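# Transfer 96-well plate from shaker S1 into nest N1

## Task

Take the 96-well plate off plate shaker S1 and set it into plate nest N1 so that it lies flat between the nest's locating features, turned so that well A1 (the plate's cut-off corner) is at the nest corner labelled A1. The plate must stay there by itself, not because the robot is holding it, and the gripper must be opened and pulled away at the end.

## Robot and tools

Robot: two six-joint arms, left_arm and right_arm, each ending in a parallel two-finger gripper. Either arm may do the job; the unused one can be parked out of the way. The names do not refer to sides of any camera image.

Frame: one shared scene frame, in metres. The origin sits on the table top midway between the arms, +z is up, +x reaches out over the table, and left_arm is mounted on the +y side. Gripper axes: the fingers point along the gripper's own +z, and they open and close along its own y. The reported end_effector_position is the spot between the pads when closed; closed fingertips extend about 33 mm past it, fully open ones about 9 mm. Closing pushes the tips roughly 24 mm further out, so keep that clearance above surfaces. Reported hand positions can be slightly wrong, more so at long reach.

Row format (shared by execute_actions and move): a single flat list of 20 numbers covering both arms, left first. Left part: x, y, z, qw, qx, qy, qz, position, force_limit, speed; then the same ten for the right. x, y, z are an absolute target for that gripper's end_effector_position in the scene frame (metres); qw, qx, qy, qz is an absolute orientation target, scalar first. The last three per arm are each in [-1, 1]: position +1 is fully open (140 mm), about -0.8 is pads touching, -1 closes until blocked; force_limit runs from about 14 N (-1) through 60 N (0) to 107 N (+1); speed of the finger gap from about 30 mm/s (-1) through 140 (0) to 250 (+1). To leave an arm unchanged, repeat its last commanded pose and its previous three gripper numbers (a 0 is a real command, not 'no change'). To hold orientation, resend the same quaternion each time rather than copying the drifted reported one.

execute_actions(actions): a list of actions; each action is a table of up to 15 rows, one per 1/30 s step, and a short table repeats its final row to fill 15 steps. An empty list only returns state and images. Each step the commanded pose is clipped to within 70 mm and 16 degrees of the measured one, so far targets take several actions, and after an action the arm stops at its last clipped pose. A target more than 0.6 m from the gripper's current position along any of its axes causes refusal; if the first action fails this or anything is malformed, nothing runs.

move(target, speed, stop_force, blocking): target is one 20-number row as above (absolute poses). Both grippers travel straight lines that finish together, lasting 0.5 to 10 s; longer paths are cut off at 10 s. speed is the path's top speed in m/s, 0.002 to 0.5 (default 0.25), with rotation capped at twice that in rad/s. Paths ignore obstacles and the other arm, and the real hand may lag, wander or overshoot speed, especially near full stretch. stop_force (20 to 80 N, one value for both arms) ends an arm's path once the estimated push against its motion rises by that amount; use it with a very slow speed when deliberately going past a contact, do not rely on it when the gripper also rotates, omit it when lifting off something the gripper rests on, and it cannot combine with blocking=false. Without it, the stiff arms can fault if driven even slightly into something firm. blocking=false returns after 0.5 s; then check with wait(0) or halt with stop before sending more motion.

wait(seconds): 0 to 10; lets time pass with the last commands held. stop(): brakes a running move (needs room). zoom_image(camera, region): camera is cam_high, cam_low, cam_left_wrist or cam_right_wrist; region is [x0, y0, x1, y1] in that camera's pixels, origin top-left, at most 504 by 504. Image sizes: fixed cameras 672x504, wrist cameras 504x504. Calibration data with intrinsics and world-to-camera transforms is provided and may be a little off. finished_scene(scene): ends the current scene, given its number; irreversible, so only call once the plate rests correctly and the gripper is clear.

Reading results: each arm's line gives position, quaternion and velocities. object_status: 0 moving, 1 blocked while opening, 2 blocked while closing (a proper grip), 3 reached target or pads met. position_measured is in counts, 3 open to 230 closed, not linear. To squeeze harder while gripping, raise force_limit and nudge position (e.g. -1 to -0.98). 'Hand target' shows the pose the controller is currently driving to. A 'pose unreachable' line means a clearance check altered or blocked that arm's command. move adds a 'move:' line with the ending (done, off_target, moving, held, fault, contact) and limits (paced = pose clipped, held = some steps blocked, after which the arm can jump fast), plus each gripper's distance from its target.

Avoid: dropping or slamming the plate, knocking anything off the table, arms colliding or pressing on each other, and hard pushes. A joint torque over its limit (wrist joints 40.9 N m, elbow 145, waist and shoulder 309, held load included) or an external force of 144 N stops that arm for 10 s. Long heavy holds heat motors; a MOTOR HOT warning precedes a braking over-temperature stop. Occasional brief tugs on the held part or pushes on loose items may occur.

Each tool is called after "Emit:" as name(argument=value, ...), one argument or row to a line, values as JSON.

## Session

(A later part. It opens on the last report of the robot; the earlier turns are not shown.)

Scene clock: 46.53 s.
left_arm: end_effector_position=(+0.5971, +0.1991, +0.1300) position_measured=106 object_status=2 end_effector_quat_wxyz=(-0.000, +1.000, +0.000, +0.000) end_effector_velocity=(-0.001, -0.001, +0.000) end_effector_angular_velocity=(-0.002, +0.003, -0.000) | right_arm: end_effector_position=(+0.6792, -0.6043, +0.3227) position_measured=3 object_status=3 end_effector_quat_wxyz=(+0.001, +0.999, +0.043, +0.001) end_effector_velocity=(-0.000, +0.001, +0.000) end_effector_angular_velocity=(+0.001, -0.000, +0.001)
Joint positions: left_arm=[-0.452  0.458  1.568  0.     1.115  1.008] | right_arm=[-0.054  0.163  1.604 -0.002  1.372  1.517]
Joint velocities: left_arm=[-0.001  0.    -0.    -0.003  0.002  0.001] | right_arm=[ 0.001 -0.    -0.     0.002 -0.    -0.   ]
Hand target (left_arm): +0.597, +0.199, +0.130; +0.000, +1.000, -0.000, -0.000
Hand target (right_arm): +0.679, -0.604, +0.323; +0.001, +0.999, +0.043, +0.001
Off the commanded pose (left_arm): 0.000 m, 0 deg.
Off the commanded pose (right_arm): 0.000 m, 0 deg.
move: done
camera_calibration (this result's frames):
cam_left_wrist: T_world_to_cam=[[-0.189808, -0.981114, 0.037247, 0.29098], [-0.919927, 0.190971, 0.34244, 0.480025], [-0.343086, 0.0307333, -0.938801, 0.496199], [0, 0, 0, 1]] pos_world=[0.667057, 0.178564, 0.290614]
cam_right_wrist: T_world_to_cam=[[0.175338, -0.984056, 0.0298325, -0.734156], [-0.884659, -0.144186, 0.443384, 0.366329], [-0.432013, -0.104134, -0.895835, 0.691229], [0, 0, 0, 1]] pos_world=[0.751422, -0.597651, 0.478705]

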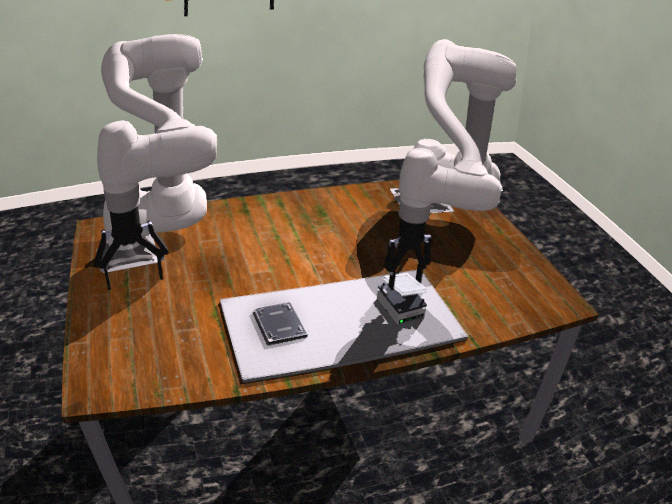

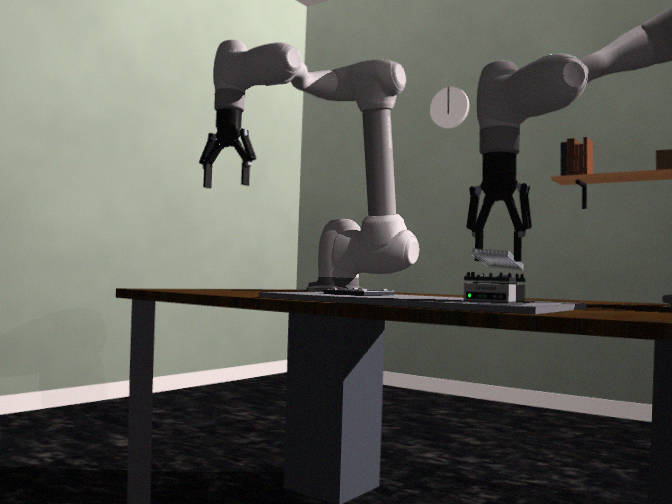

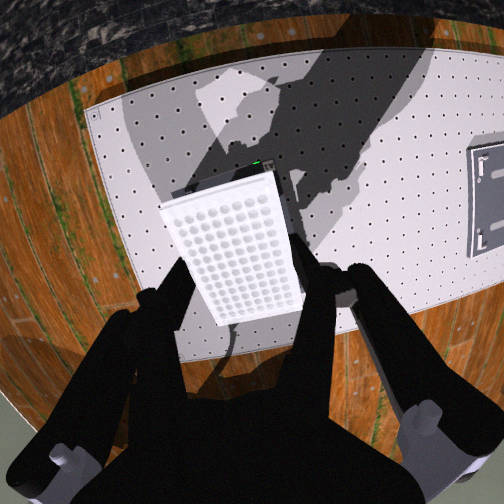

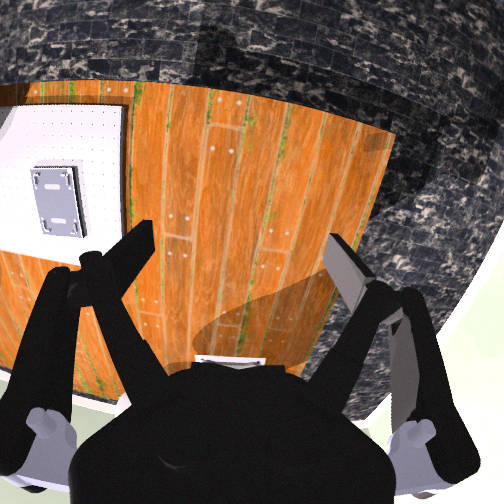

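Emit:
move(
  target=[0.597,0.199,0.092,0,1,0,0,-1,0,-0.5,0.6792,-0.6043,0.3227,0.001,0.999,0.043,0.001,1,0,0],
  speed=0.02,
)

Emit:
move(
  target=[0.597,0.199,0.092,0,1,0,0,0.35,0,0,0.6792,-0.6043,0.3227,0.001,0.999,0.043,0.001,1,0,0],
)

Emit:
move(
  target=[0.597,0.199,0.13,0,1,0,0,0.35,0,0,0.6792,-0.6043,0.3227,0.001,0.999,0.043,0.001,1,0,0],
  speed=0.1,
)

Emit:
zoom_image(
  camera="cam_high",
  region=[350, 230, 470, 340],
)

Emit:
zoom_image(
  camera="cam_low",
  region=[440, 210, 560, 310],
)

Scene clock: 56.83 s.
left_arm: end_effector_position=(+0.5970, +0.1990, +0.0923) position_measured=106 object_status=2 end_effector_quat_wxyz=(+0.000, +1.000, +0.000, +0.000) end_effector_velocity=(-0.001, +0.000, -0.001) end_effector_angular_velocity=(+0.001, +0.001, -0.001) | right_arm: end_effector_position=(+0.6792, -0.6043, +0.3227) position_measured=3 object_status=3 end_effector_quat_wxyz=(+0.001, +0.999, +0.043, +0.001) end_effector_velocity=(-0.000, +0.000, +0.000) end_effector_angular_velocity=(+0.000, +0.000, -0.000)
Joint positions: left_arm=[-0.452  0.487  1.6   -0.     1.055  1.007] | right_arm=[-0.054  0.163  1.604 -0.002  1.372  1.517]
Joint velocities: left_arm=[-0.     0.     0.001  0.     0.     0.   ] | right_arm=[-0.    -0.     0.     0.     0.001  0.   ]
Hand target (left_arm): +0.597, +0.199, +0.092; -0.000, +1.000, +0.000, +0.000
Hand target (right_arm): +0.679, -0.604, +0.323; +0.001, +0.999, +0.043, +0.001
Off the commanded pose (left_arm): 0.000 m, 0 deg.
Off the commanded pose (right_arm): 0.000 m, 0 deg.
move: done
camera_calibration (this result's frames):
cam_left_wrist: T_world_to_cam=[[-0.189706, -0.981126, 0.0374659, 0.292111], [-0.920015, 0.190958, 0.342209, 0.49292], [-0.342904, 0.0304499, -0.938877, 0.46072], [0, 0, 0, 1]] pos_world=[0.666892, 0.178441, 0.252934]
cam_right_wrist: T_world_to_cam=[[0.175338, -0.984056, 0.0298325, -0.734156], [-0.884659, -0.144186, 0.443384, 0.366329], [-0.432013, -0.104134, -0.895835, 0.691229], [0, 0, 0, 1]] pos_world=[0.751422, -0.597651, 0.478705]

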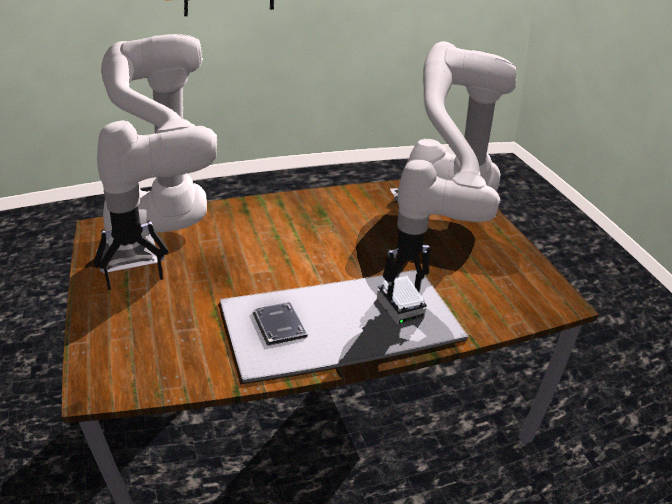

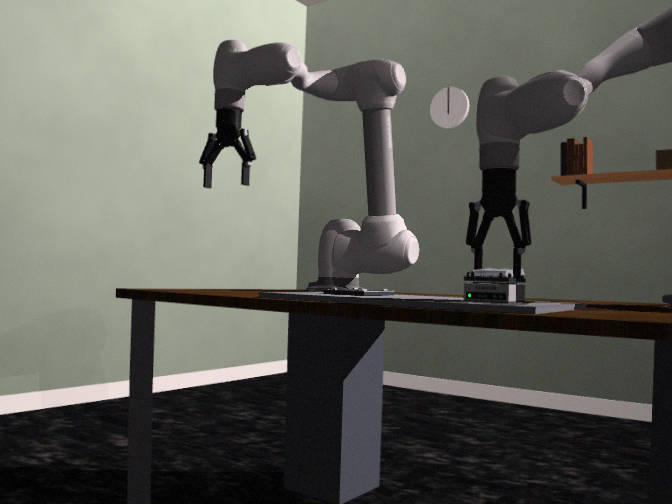

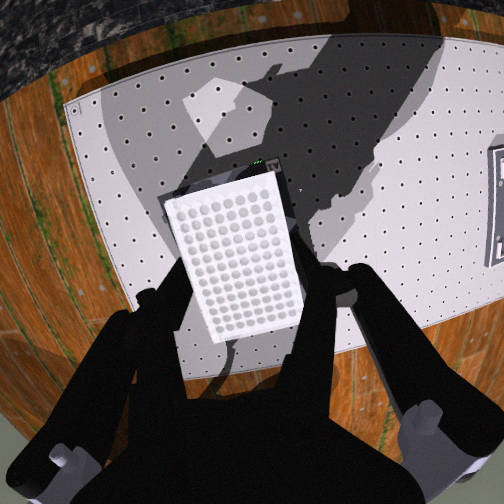

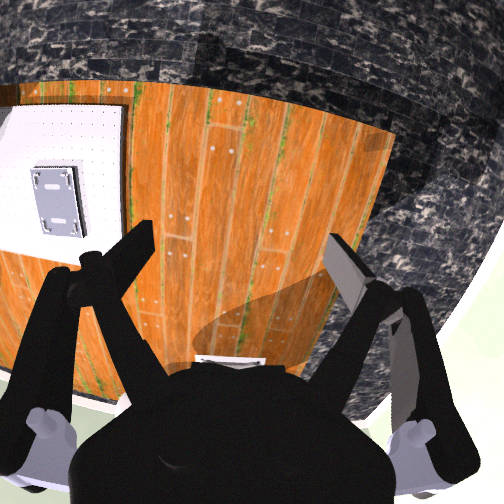

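Scene clock: 57.53 s.
left_arm: end_effector_position=(+0.5970, +0.1990, +0.0919) position_measured=85 object_status=3 end_effector_quat_wxyz=(-0.000, +1.000, +0.000, -0.000) end_effector_velocity=(-0.001, -0.000, +0.000) end_effector_angular_velocity=(-0.000, +0.001, +0.001) | right_arm: end_effector_position=(+0.6792, -0.6043, +0.3227) position_measured=3 object_status=3 end_effector_quat_wxyz=(+0.001, +0.999, +0.043, +0.001) end_effector_velocity=(-0.000, +0.002, -0.000) end_effector_angular_velocity=(-0.000, -0.000, +0.003)
Joint positions: left_arm=[-0.452  0.487  1.6   -0.     1.055  1.007] | right_arm=[-0.054  0.163  1.604 -0.002  1.372  1.517]
Joint velocities: left_arm=[-0.001 -0.    -0.    -0.001  0.002 -0.001] | right_arm=[ 0.002 -0.     0.    -0.    -0.    -0.   ]
Hand target (left_arm): +0.597, +0.199, +0.092; -0.000, +1.000, +0.000, +0.000
Hand target (right_arm): +0.679, -0.604, +0.323; +0.001, +0.999, +0.043, +0.001
Off the commanded pose (left_arm): 0.000 m, 0 deg.
Off the commanded pose (right_arm): 0.000 m, 0 deg.
move: done
camera_calibration (this result's frames):
cam_left_wrist: T_world_to_cam=[[-0.189834, -0.981107, 0.0373151, 0.292264], [-0.919896, 0.191017, 0.342497, 0.492945], [-0.343154, 0.0306916, -0.938777, 0.460489], [0, 0, 0, 1]] pos_world=[0.666958, 0.178448, 0.252558]
cam_right_wrist: T_world_to_cam=[[0.175338, -0.984056, 0.0298325, -0.734156], [-0.884659, -0.144186, 0.443384, 0.366329], [-0.432013, -0.104134, -0.895835, 0.69123], [0, 0, 0, 1]] pos_world=[0.751422, -0.597651, 0.478705]

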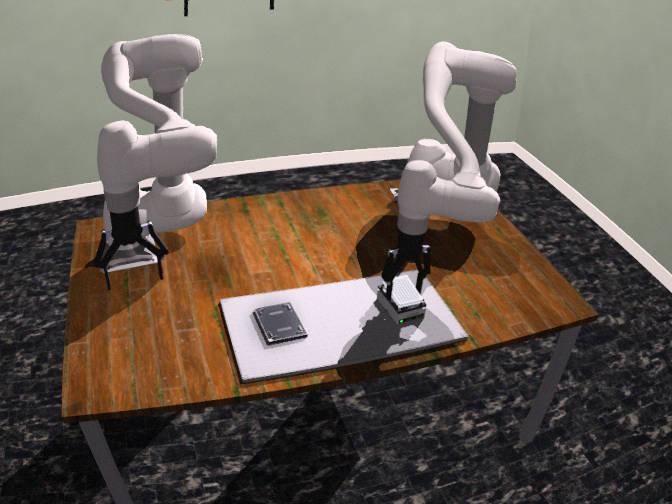

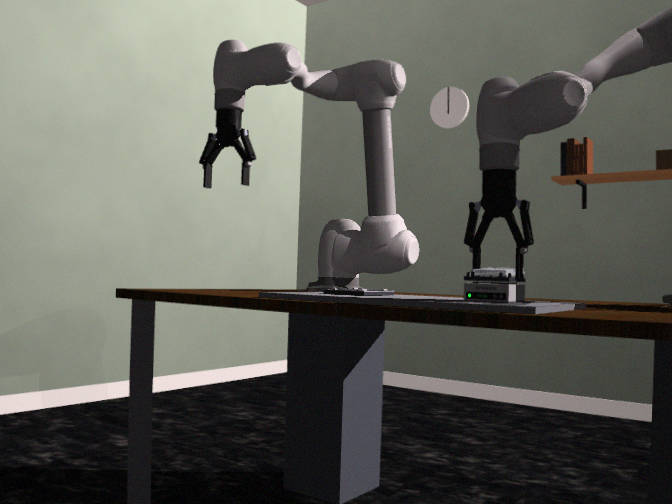

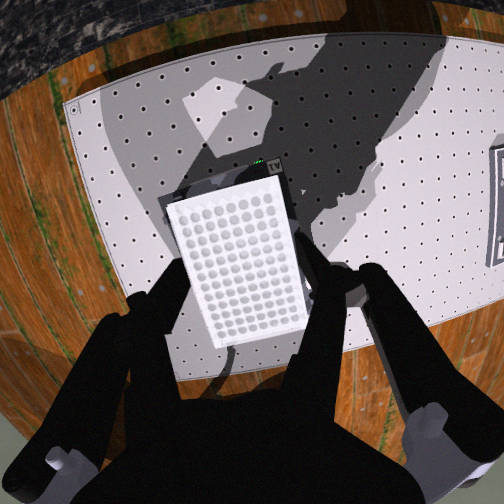

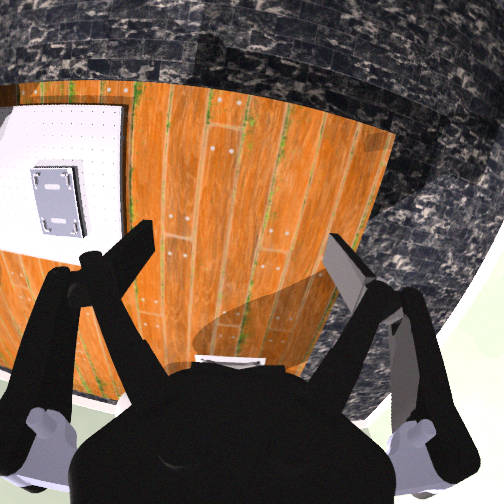

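Scene clock: 58.30 s.
left_arm: end_effector_position=(+0.5970, +0.1989, +0.1299) position_measured=85 object_status=3 end_effector_quat_wxyz=(+0.000, +1.000, -0.000, -0.000) end_effector_velocity=(+0.000, -0.000, +0.001) end_effector_angular_velocity=(-0.001, -0.001, +0.001) | right_arm: end_effector_position=(+0.6792, -0.6043, +0.3227) position_measured=3 object_status=3 end_effector_quat_wxyz=(+0.001, +0.999, +0.043, +0.001) end_effector_velocity=(+0.000, +0.000, +0.000) end_effector_angular_velocity=(+0.001, -0.001, -0.000)
Joint positions: left_arm=[-0.452  0.458  1.568 -0.     1.115  1.008] | right_arm=[-0.054  0.163  1.604 -0.002  1.372  1.517]
Joint velocities: left_arm=[-0.    -0.001 -0.    -0.     0.    -0.001] | right_arm=[-0.    -0.    -0.     0.001 -0.001 -0.   ]
Hand target (left_arm): +0.597, +0.199, +0.130; +0.000, +1.000, -0.000, -0.000
Hand target (right_arm): +0.679, -0.604, +0.323; +0.001, +0.999, +0.043, +0.001
Off the commanded pose (left_arm): 0.000 m, 0 deg.
Off the commanded pose (right_arm): 0.000 m, 0 deg.
move: done
camera_calibration (this result's frames):
cam_left_wrist: T_world_to_cam=[[-0.189988, -0.981075, 0.0373744, 0.290823], [-0.919859, 0.191181, 0.342505, 0.479864], [-0.343169, 0.0306927, -0.938772, 0.496193], [0, 0, 0, 1]] pos_world=[0.666938, 0.178348, 0.290587]
cam_right_wrist: T_world_to_cam=[[0.175338, -0.984056, 0.0298325, -0.734156], [-0.884659, -0.144186, 0.443384, 0.36633], [-0.432013, -0.104133, -0.895835, 0.69123], [0, 0, 0, 1]] pos_world=[0.751422, -0.597651, 0.478705]

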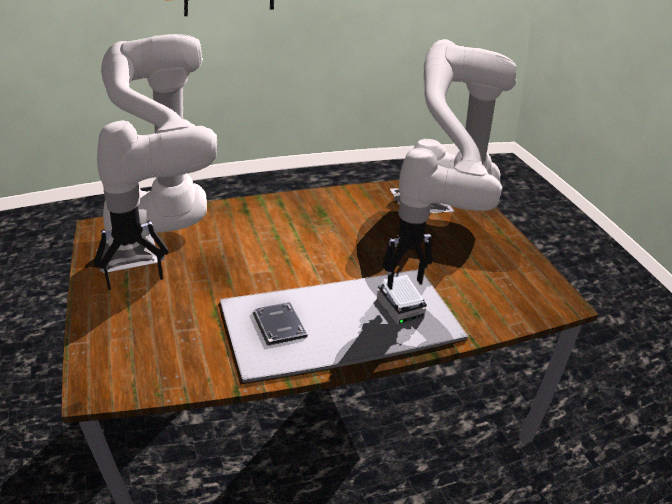

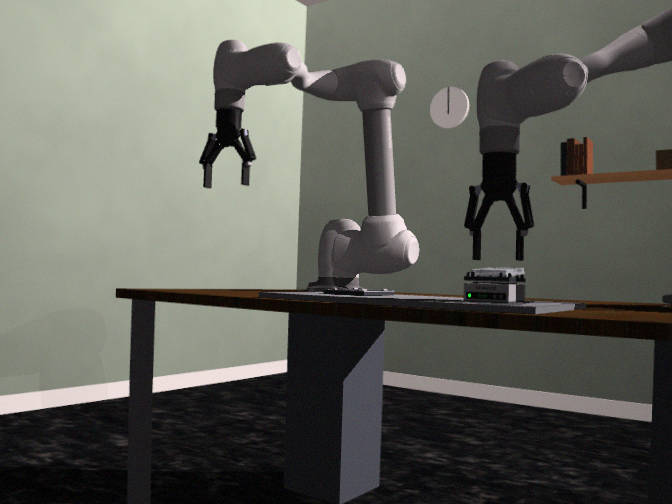

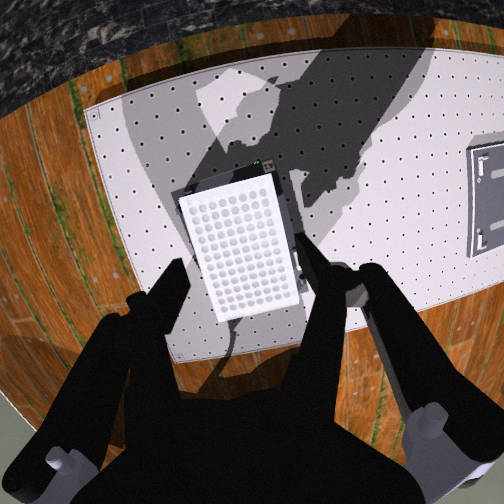

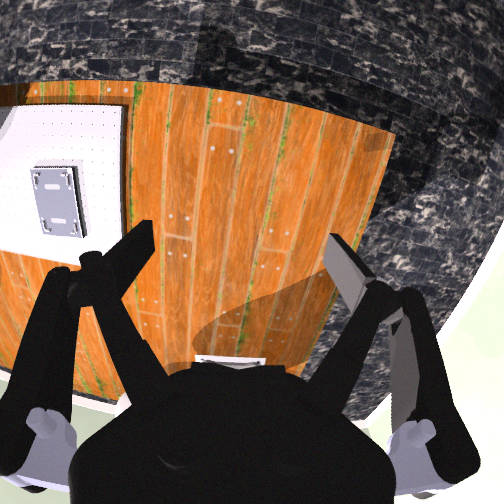

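Region (350, 230, 470, 340) of cam_high's 672x504 image, scaled by 4.200, with more detail than that image has; it fills the top 462 rows of this view, and the rest is white.

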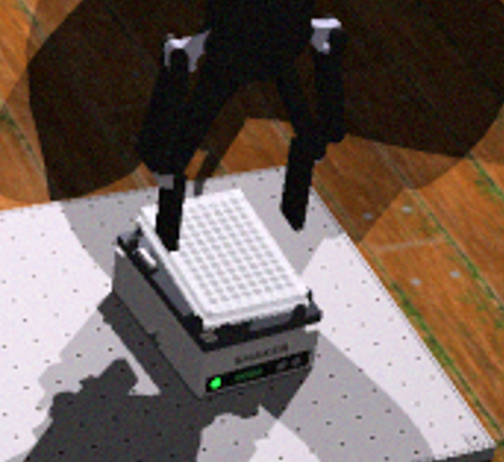

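Region (440, 210, 560, 310) of cam_low's 672x504 image, scaled by 4.200, with more detail than that image has.

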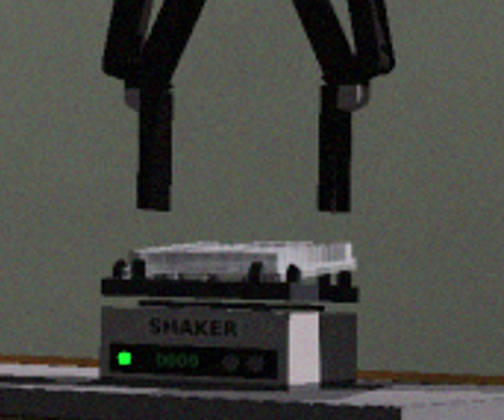

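Emit:
move(
  target=[0.604,0.199,0.092,0,1,0,0,0.35,0,0,0.6792,-0.6043,0.3227,0.001,0.999,0.043,0.001,1,0,0],
  speed=0.05,
)

Emit:
move(
  target=[0.604,0.199,0.092,0,1,0,0,-1,0.6,-0.5,0.6792,-0.6043,0.3227,0.001,0.999,0.043,0.001,1,0,0],
)

Emit:
move(
  target=[0.604,0.199,0.14,0,1,0,0,-1,0.6,-0.5,0.6792,-0.6043,0.3227,0.001,0.999,0.043,0.001,1,0,0],
  speed=0.05,
)

Emit:
move(
  target=[0.585,-0.185,0.1,0,1,0,0,-1,0.6,-0.5,0.6792,-0.6043,0.3227,0.001,0.999,0.043,0.001,1,0,0],
  speed=0.15,
)

Emit:
zoom_image(
  camera="cam_low",
  region=[290, 210, 450, 310],
)

Emit:
zoom_image(
  camera="cam_high",
  region=[220, 240, 360, 360],
)

Scene clock: 64.40 s.
left_arm: end_effector_position=(+0.6040, +0.1990, +0.0921) position_measured=85 object_status=3 end_effector_quat_wxyz=(+0.000, +1.000, +0.000, +0.000) end_effector_velocity=(-0.000, -0.000, -0.000) end_effector_angular_velocity=(-0.000, +0.001, +0.001) | right_arm: end_effector_position=(+0.6792, -0.6043, +0.3227) position_measured=3 object_status=3 end_effector_quat_wxyz=(+0.001, +0.999, +0.043, +0.001) end_effector_velocity=(-0.000, +0.001, +0.000) end_effector_angular_velocity=(+0.000, +0.000, +0.002)
Joint positions: left_arm=[-0.447  0.495  1.586  0.     1.06   1.012] | right_arm=[-0.054  0.163  1.604 -0.002  1.372  1.517]
Joint velocities: left_arm=[-0.     0.001 -0.    -0.001  0.    -0.   ] | right_arm=[ 0.002 -0.     0.     0.     0.001 -0.   ]
Hand target (left_arm): +0.604, +0.199, +0.092; -0.000, +1.000, +0.000, +0.000
Hand target (right_arm): +0.679, -0.604, +0.323; +0.001, +0.999, +0.043, +0.001
Off the commanded pose (left_arm): 0.000 m, 0 deg.
Off the commanded pose (right_arm): 0.000 m, 0 deg.
move: done
camera_calibration (this result's frames):
cam_left_wrist: T_world_to_cam=[[-0.189795, -0.981114, 0.0373297, 0.293574], [-0.919931, 0.190988, 0.342419, 0.499308], [-0.343082, 0.0306488, -0.938805, 0.462983], [0, 0, 0, 1]] pos_world=[0.673889, 0.178478, 0.252719]
cam_right_wrist: T_world_to_cam=[[0.175338, -0.984056, 0.0298324, -0.734156], [-0.884659, -0.144186, 0.443384, 0.366329], [-0.432013, -0.104134, -0.895835, 0.69123], [0, 0, 0, 1]] pos_world=[0.751422, -0.597651, 0.478705]

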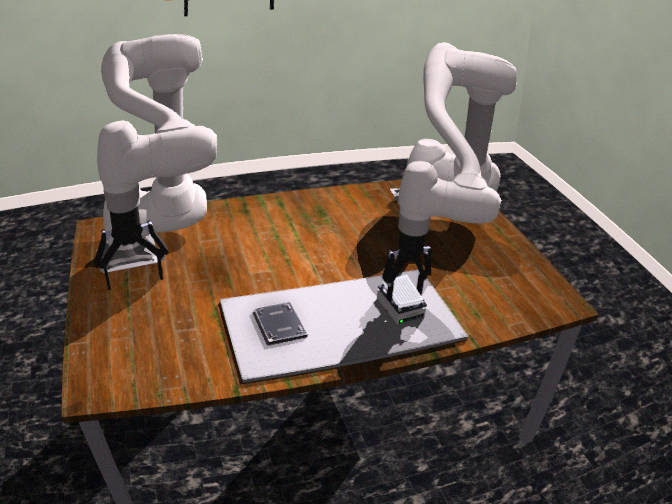

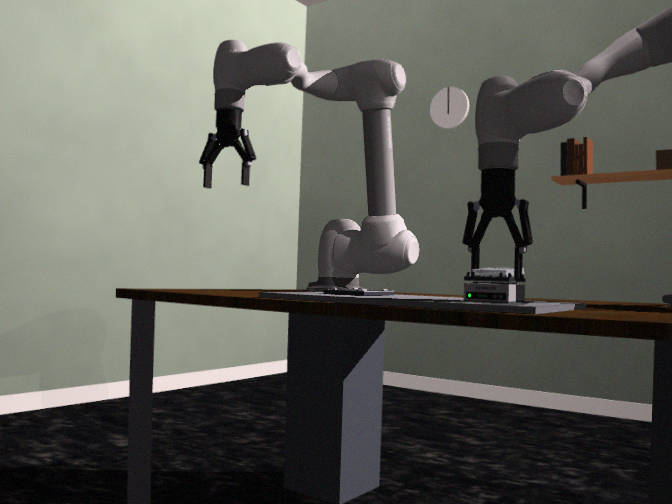

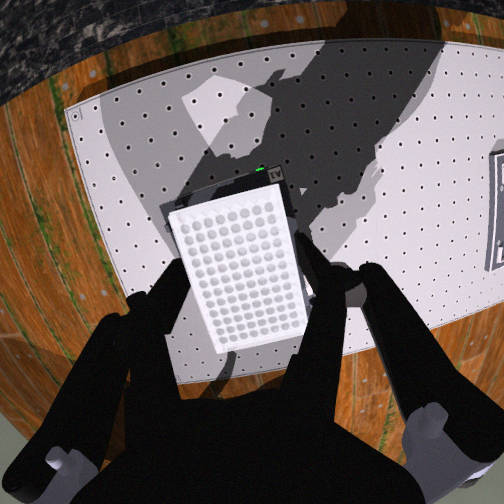

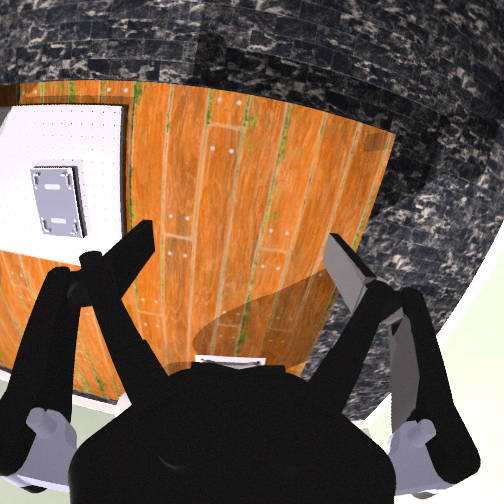

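Scene clock: 65.10 s.
left_arm: end_effector_position=(+0.6041, +0.1990, +0.0923) position_measured=106 object_status=2 end_effector_quat_wxyz=(+0.000, +1.000, +0.000, +0.000) end_effector_velocity=(-0.000, +0.001, -0.000) end_effector_angular_velocity=(+0.001, +0.001, +0.002) | right_arm: end_effector_position=(+0.6792, -0.6043, +0.3227) position_measured=3 object_status=3 end_effector_quat_wxyz=(+0.001, +0.999, +0.043, +0.001) end_effector_velocity=(+0.000, +0.001, +0.000) end_effector_angular_velocity=(-0.000, -0.001, +0.002)
Joint positions: left_arm=[-0.447  0.495  1.586  0.     1.06   1.012] | right_arm=[-0.054  0.163  1.604 -0.002  1.372  1.517]
Joint velocities: left_arm=[ 0.001  0.     0.    -0.     0.001 -0.001] | right_arm=[ 0.002 -0.     0.    -0.    -0.001 -0.   ]
Hand target (left_arm): +0.604, +0.199, +0.092; +0.000, +1.000, +0.000, +0.000
Hand target (right_arm): +0.679, -0.604, +0.323; +0.001, +0.999, +0.043, +0.001
Off the commanded pose (left_arm): 0.000 m, 0 deg.
Off the commanded pose (right_arm): 0.000 m, 0 deg.
move: done
camera_calibration (this result's frames):
cam_left_wrist: T_world_to_cam=[[-0.189875, -0.981092, 0.0374863, 0.29355], [-0.920045, 0.191129, 0.342034, 0.499421], [-0.342732, 0.0304547, -0.93894, 0.463122], [0, 0, 0, 1]] pos_world=[0.673954, 0.178441, 0.253021]
cam_right_wrist: T_world_to_cam=[[0.175338, -0.984056, 0.0298324, -0.734156], [-0.884659, -0.144186, 0.443384, 0.36633], [-0.432013, -0.104133, -0.895835, 0.69123], [0, 0, 0, 1]] pos_world=[0.751422, -0.597651, 0.478705]

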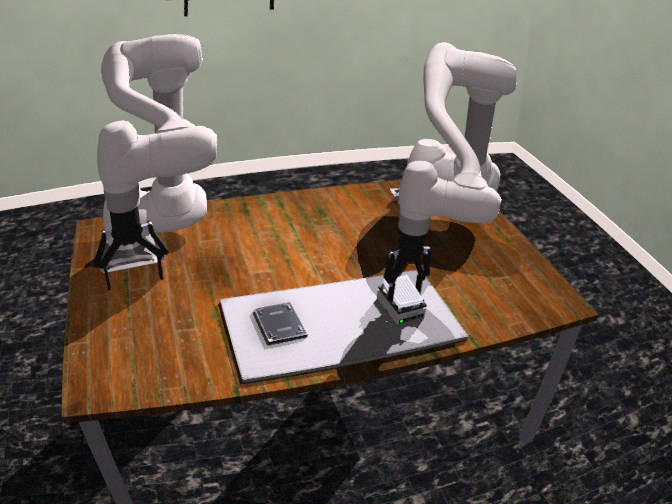

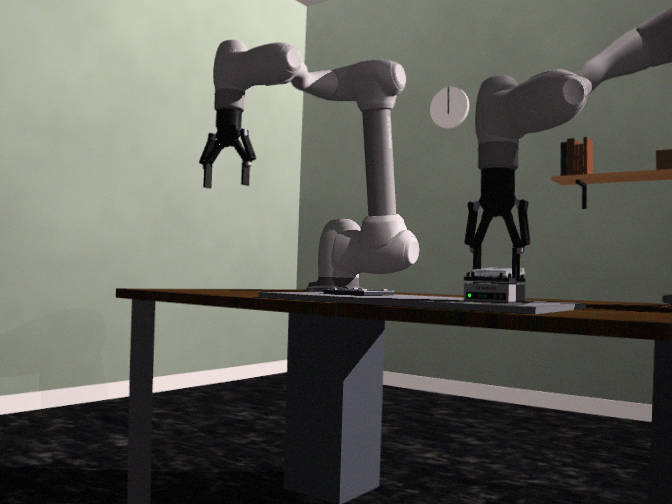

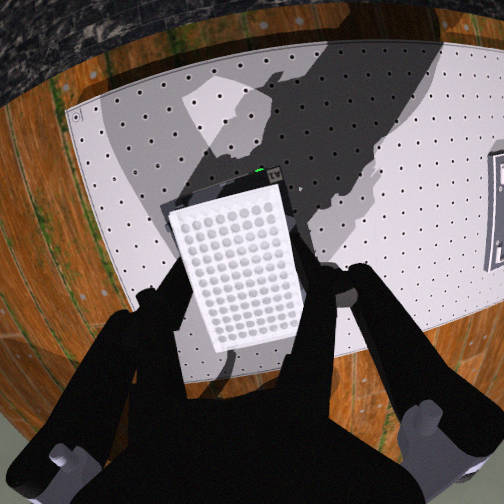

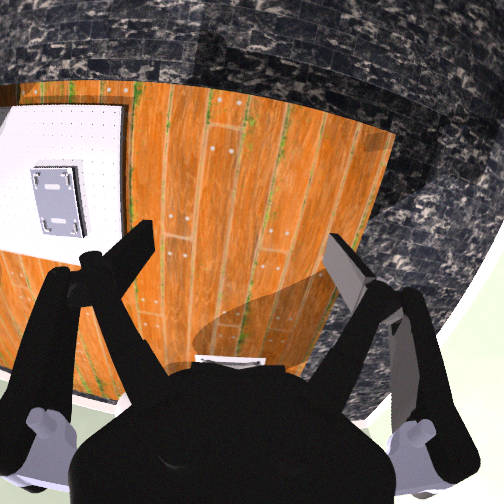

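Scene clock: 66.37 s.
left_arm: end_effector_position=(+0.6041, +0.1990, +0.1399) position_measured=108 object_status=2 end_effector_quat_wxyz=(-0.000, +1.000, -0.000, -0.000) end_effector_velocity=(-0.001, +0.001, -0.000) end_effector_angular_velocity=(+0.002, +0.002, -0.002) | right_arm: end_effector_position=(+0.6792, -0.6043, +0.3227) position_measured=3 object_status=3 end_effector_quat_wxyz=(+0.001, +0.999, +0.043, +0.001) end_effector_velocity=(-0.000, +0.001, +0.000) end_effector_angular_velocity=(-0.000, +0.000, +0.002)
Joint positions: left_arm=[-0.447  0.46   1.545  0.     1.136  1.012] | right_arm=[-0.054  0.163  1.604 -0.002  1.372  1.517]
Joint velocities: left_arm=[0.    0.    0.    0.001 0.003 0.002] | right_arm=[ 0.002  0.    -0.    -0.     0.    -0.   ]
Hand target (left_arm): +0.604, +0.199, +0.140; +0.000, +1.000, -0.000, -0.000
Hand target (right_arm): +0.679, -0.604, +0.323; +0.001, +0.999, +0.043, +0.001
Off the commanded pose (left_arm): 0.000 m, 0 deg.
Off the commanded pose (right_arm): 0.000 m, 0 deg.
move: done
camera_calibration (this result's frames):
cam_left_wrist: T_world_to_cam=[[-0.189965, -0.981082, 0.0373089, 0.291854], [-0.919881, 0.191139, 0.342469, 0.482944], [-0.343121, 0.0307375, -0.938788, 0.507977], [0, 0, 0, 1]] pos_world=[0.673991, 0.178409, 0.3006]
cam_right_wrist: T_world_to_cam=[[0.175338, -0.984056, 0.0298325, -0.734156], [-0.884659, -0.144186, 0.443384, 0.366329], [-0.432013, -0.104134, -0.895835, 0.69123], [0, 0, 0, 1]] pos_world=[0.751422, -0.597651, 0.478705]

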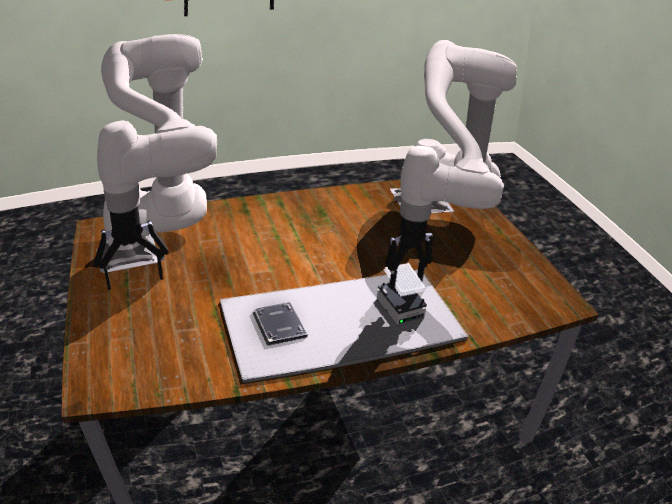

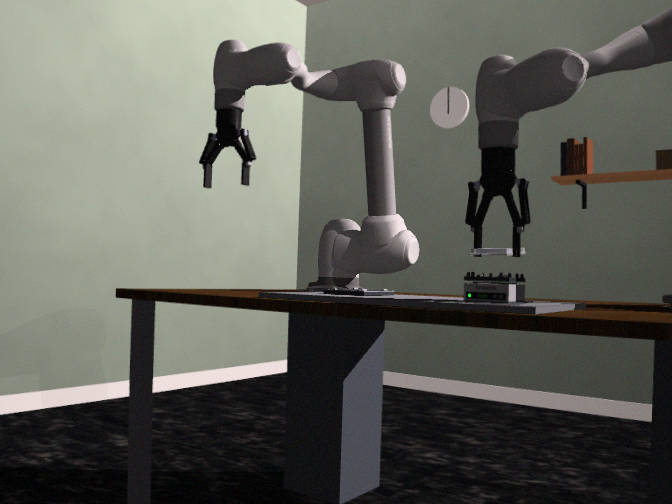

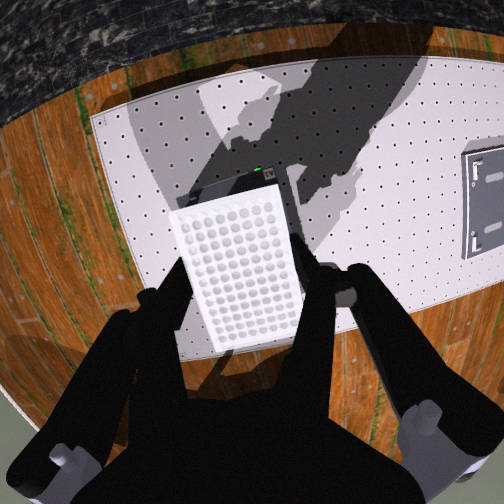

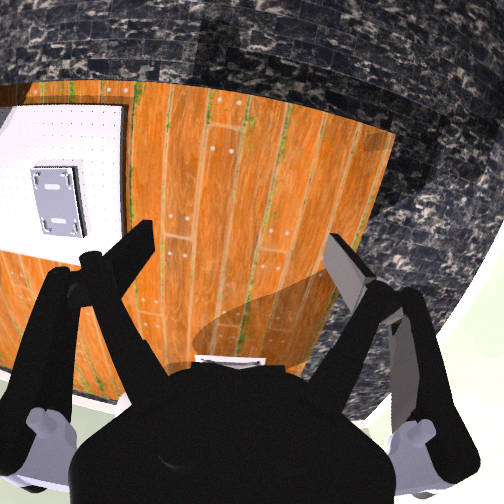

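Scene clock: 69.33 s.
left_arm: end_effector_position=(+0.5853, -0.1846, +0.0999) position_measured=108 object_status=2 end_effector_quat_wxyz=(-0.001, +1.000, -0.000, +0.000) end_effector_velocity=(-0.000, -0.001, +0.000) end_effector_angular_velocity=(-0.001, -0.001, -0.000) | right_arm: end_effector_position=(+0.6792, -0.6043, +0.3227) position_measured=3 object_status=3 end_effector_quat_wxyz=(+0.001, +0.999, +0.043, +0.001) end_effector_velocity=(-0.000, -0.000, +0.000) end_effector_angular_velocity=(+0.000, -0.000, -0.000)
Joint positions: left_arm=[-0.782  0.86   0.935  0.001  1.347  0.677] | right_arm=[-0.054  0.163  1.604 -0.002  1.372  1.517]
Joint velocities: left_arm=[-0.001  0.001 -0.002 -0.     0.    -0.001] | right_arm=[-0. -0. -0.  0.  0. -0.]
Hand target (left_arm): +0.585, -0.185, +0.100; -0.001, +1.000, -0.000, +0.000
Hand target (right_arm): +0.679, -0.604, +0.323; +0.001, +0.999, +0.043, +0.001
Off the commanded pose (left_arm): 0.000 m, 0 deg.
Off the commanded pose (right_arm): 0.000 m, 0 deg.
move: done
camera_calibration (this result's frames):
cam_left_wrist: T_world_to_cam=[[-0.19009, -0.981098, 0.0362339, -0.0863994], [-0.92001, 0.190895, 0.342259, 0.552778], [-0.342706, 0.0317245, -0.938907, 0.475706], [0, 0, 0, 1]] pos_world=[0.655165, -0.20538, 0.260581]
cam_right_wrist: T_world_to_cam=[[0.175338, -0.984056, 0.0298325, -0.734156], [-0.884659, -0.144186, 0.443384, 0.366329], [-0.432013, -0.104134, -0.895835, 0.691229], [0, 0, 0, 1]] pos_world=[0.751422, -0.597651, 0.478705]

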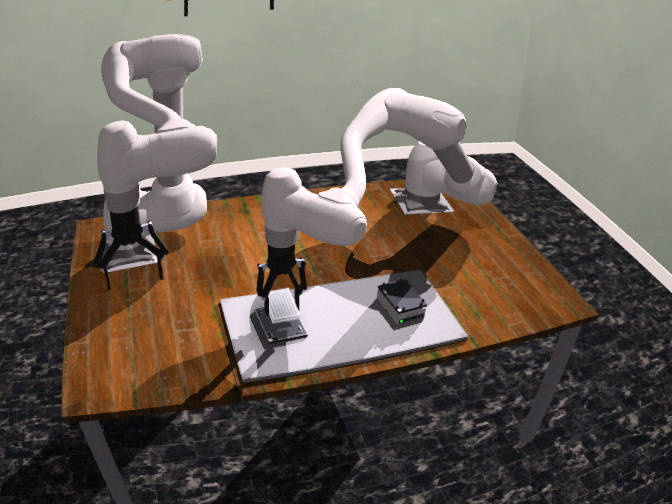

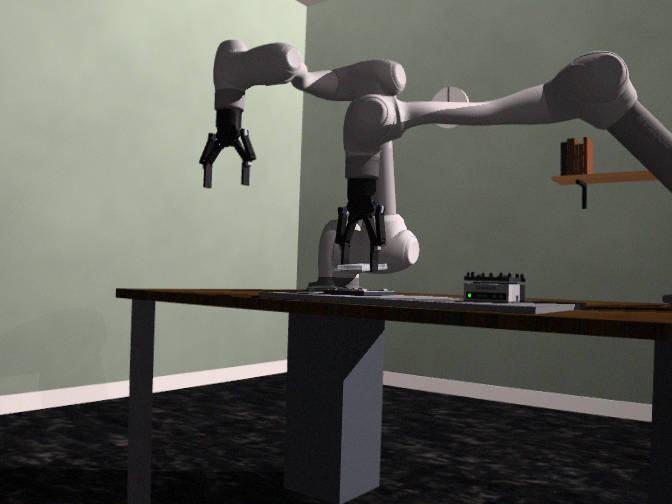

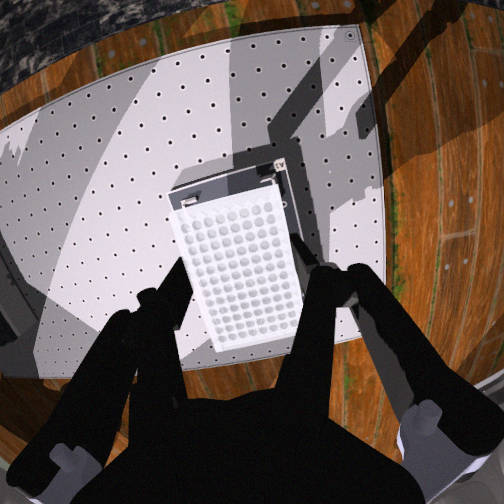

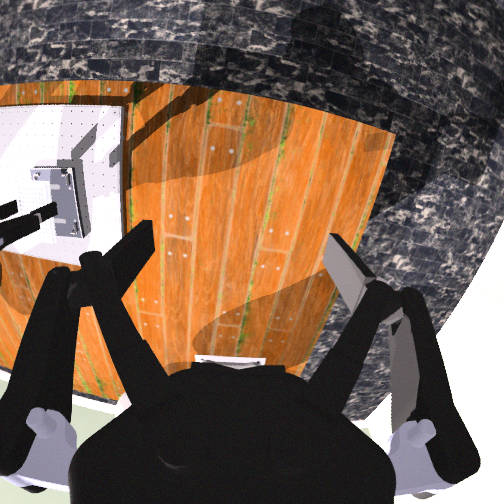

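Region (290, 210, 450, 310) of cam_low's 672x504 image, scaled by 3.150, with more detail than that image has; it fills the top 315 rows of this view, and the rest is white.

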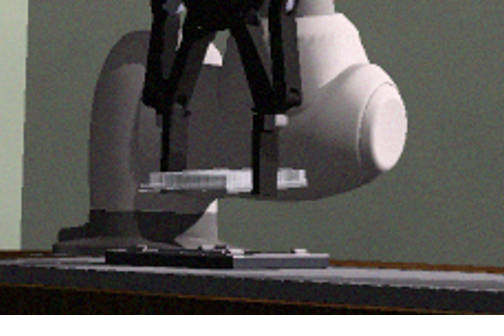

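Region (220, 240, 360, 360) of cam_high's 672x504 image, scaled by 3.600, with more detail than that image has; it fills the top 432 rows of this view, and the rest is white.

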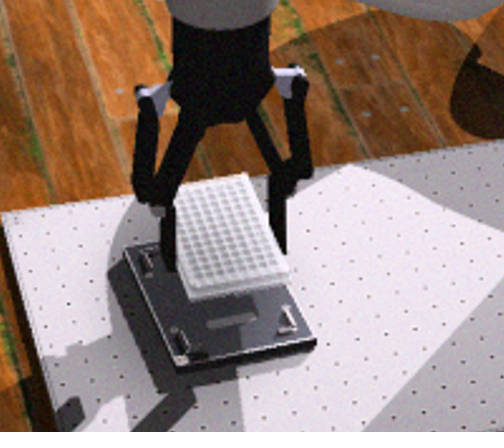

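Emit:
move(
  target=[0.585,-0.185,0.064,0,1,0,0,-1,0.6,-0.5,0.6792,-0.6043,0.3227,0.001,0.999,0.043,0.001,1,0,0],
  speed=0.05,
)

Emit:
zoom_image(
  camera="cam_left_wrist",
  region=[140, 140, 340, 360],
)

Emit:
zoom_image(
  camera="cam_high",
  region=[240, 280, 320, 350],
)

Scene clock: 74.57 s.
left_arm: end_effector_position=(+0.5850, -0.1850, +0.0640) position_measured=108 object_status=2 end_effector_quat_wxyz=(+0.000, +1.000, +0.000, +0.000) end_effector_velocity=(+0.000, -0.000, -0.000) end_effector_angular_velocity=(+0.000, -0.001, -0.002) | right_arm: end_effector_position=(+0.6792, -0.6043, +0.3227) position_measured=3 object_status=3 end_effector_quat_wxyz=(+0.001, +0.999, +0.043, +0.001) end_effector_velocity=(-0.000, -0.000, -0.000) end_effector_angular_velocity=(-0.000, +0.001, -0.000)
Joint positions: left_arm=[-0.782  0.878  0.969  0.     1.295  0.677] | right_arm=[-0.054  0.163  1.604 -0.002  1.372  1.517]
Joint velocities: left_arm=[-0.    -0.     0.001  0.001 -0.001  0.001] | right_arm=[-0.     0.     0.     0.     0.001  0.   ]
Hand target (left_arm): +0.585, -0.185, +0.064; -0.000, +1.000, +0.000, +0.000
Hand target (right_arm): +0.679, -0.604, +0.323; +0.001, +0.999, +0.043, +0.001
Off the commanded pose (left_arm): 0.000 m, 0 deg.
Off the commanded pose (right_arm): 0.000 m, 0 deg.
move: done
camera_calibration (this result's frames):
cam_left_wrist: T_world_to_cam=[[-0.189799, -0.981113, 0.0373376, -0.0857188], [-0.919927, 0.190994, 0.342427, 0.564765], [-0.34309, 0.0306446, -0.938802, 0.441952], [0, 0, 0, 1]] pos_world=[0.654903, -0.20551, 0.224715]
cam_right_wrist: T_world_to_cam=[[0.175338, -0.984056, 0.0298327, -0.734156], [-0.884659, -0.144186, 0.443384, 0.36633], [-0.432013, -0.104134, -0.895835, 0.691229], [0, 0, 0, 1]] pos_world=[0.751422, -0.597651, 0.478705]

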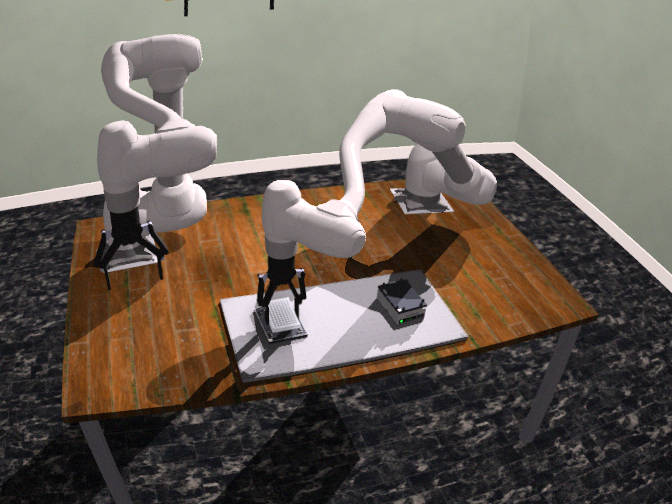

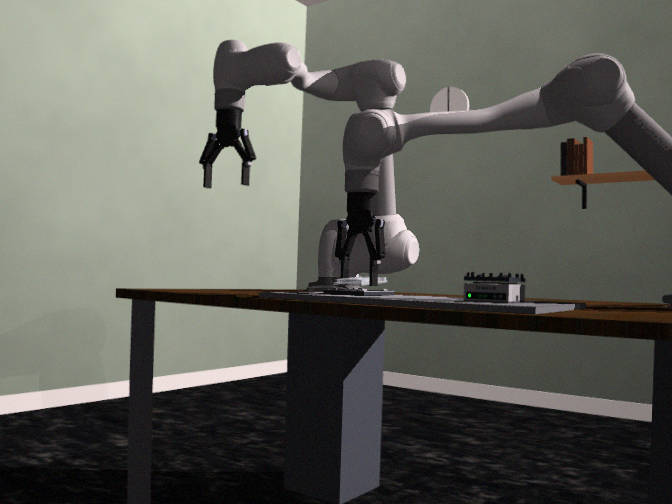

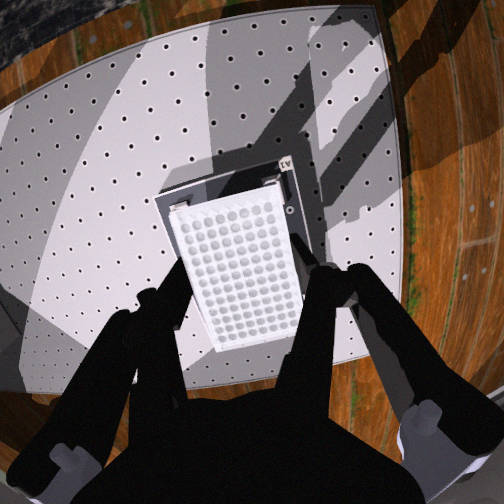

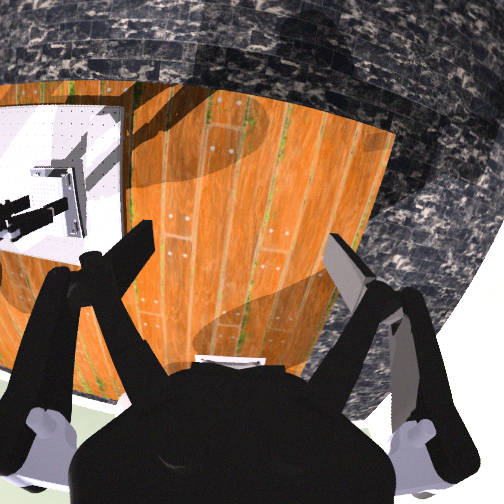

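Region (140, 140, 340, 360) of cam_left_wrist's 504x504 image, scaled by 2.291, with more detail than that image has; it fills the left 458 columns of this view, and the rest is white.

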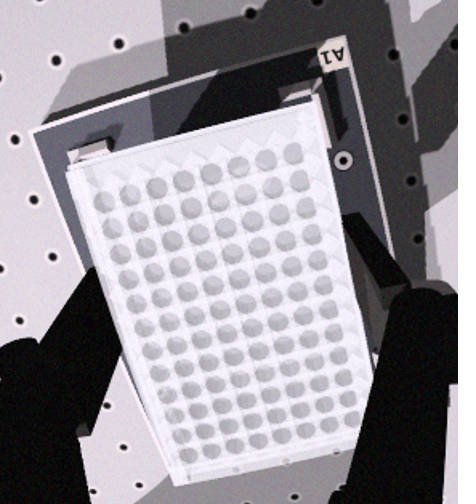

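Region (240, 280, 320, 350) of cam_high's 672x504 image, scaled by 6.300, with more detail than that image has; it fills the top 441 rows of this view, and the rest is white.

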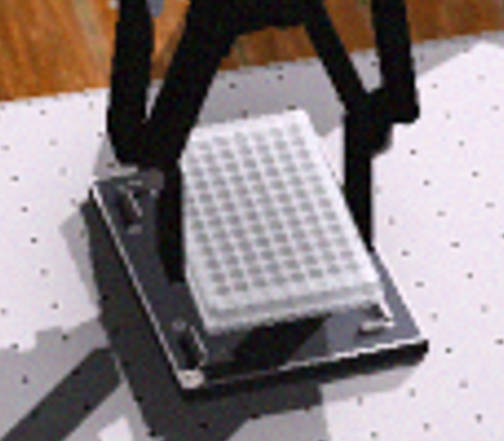

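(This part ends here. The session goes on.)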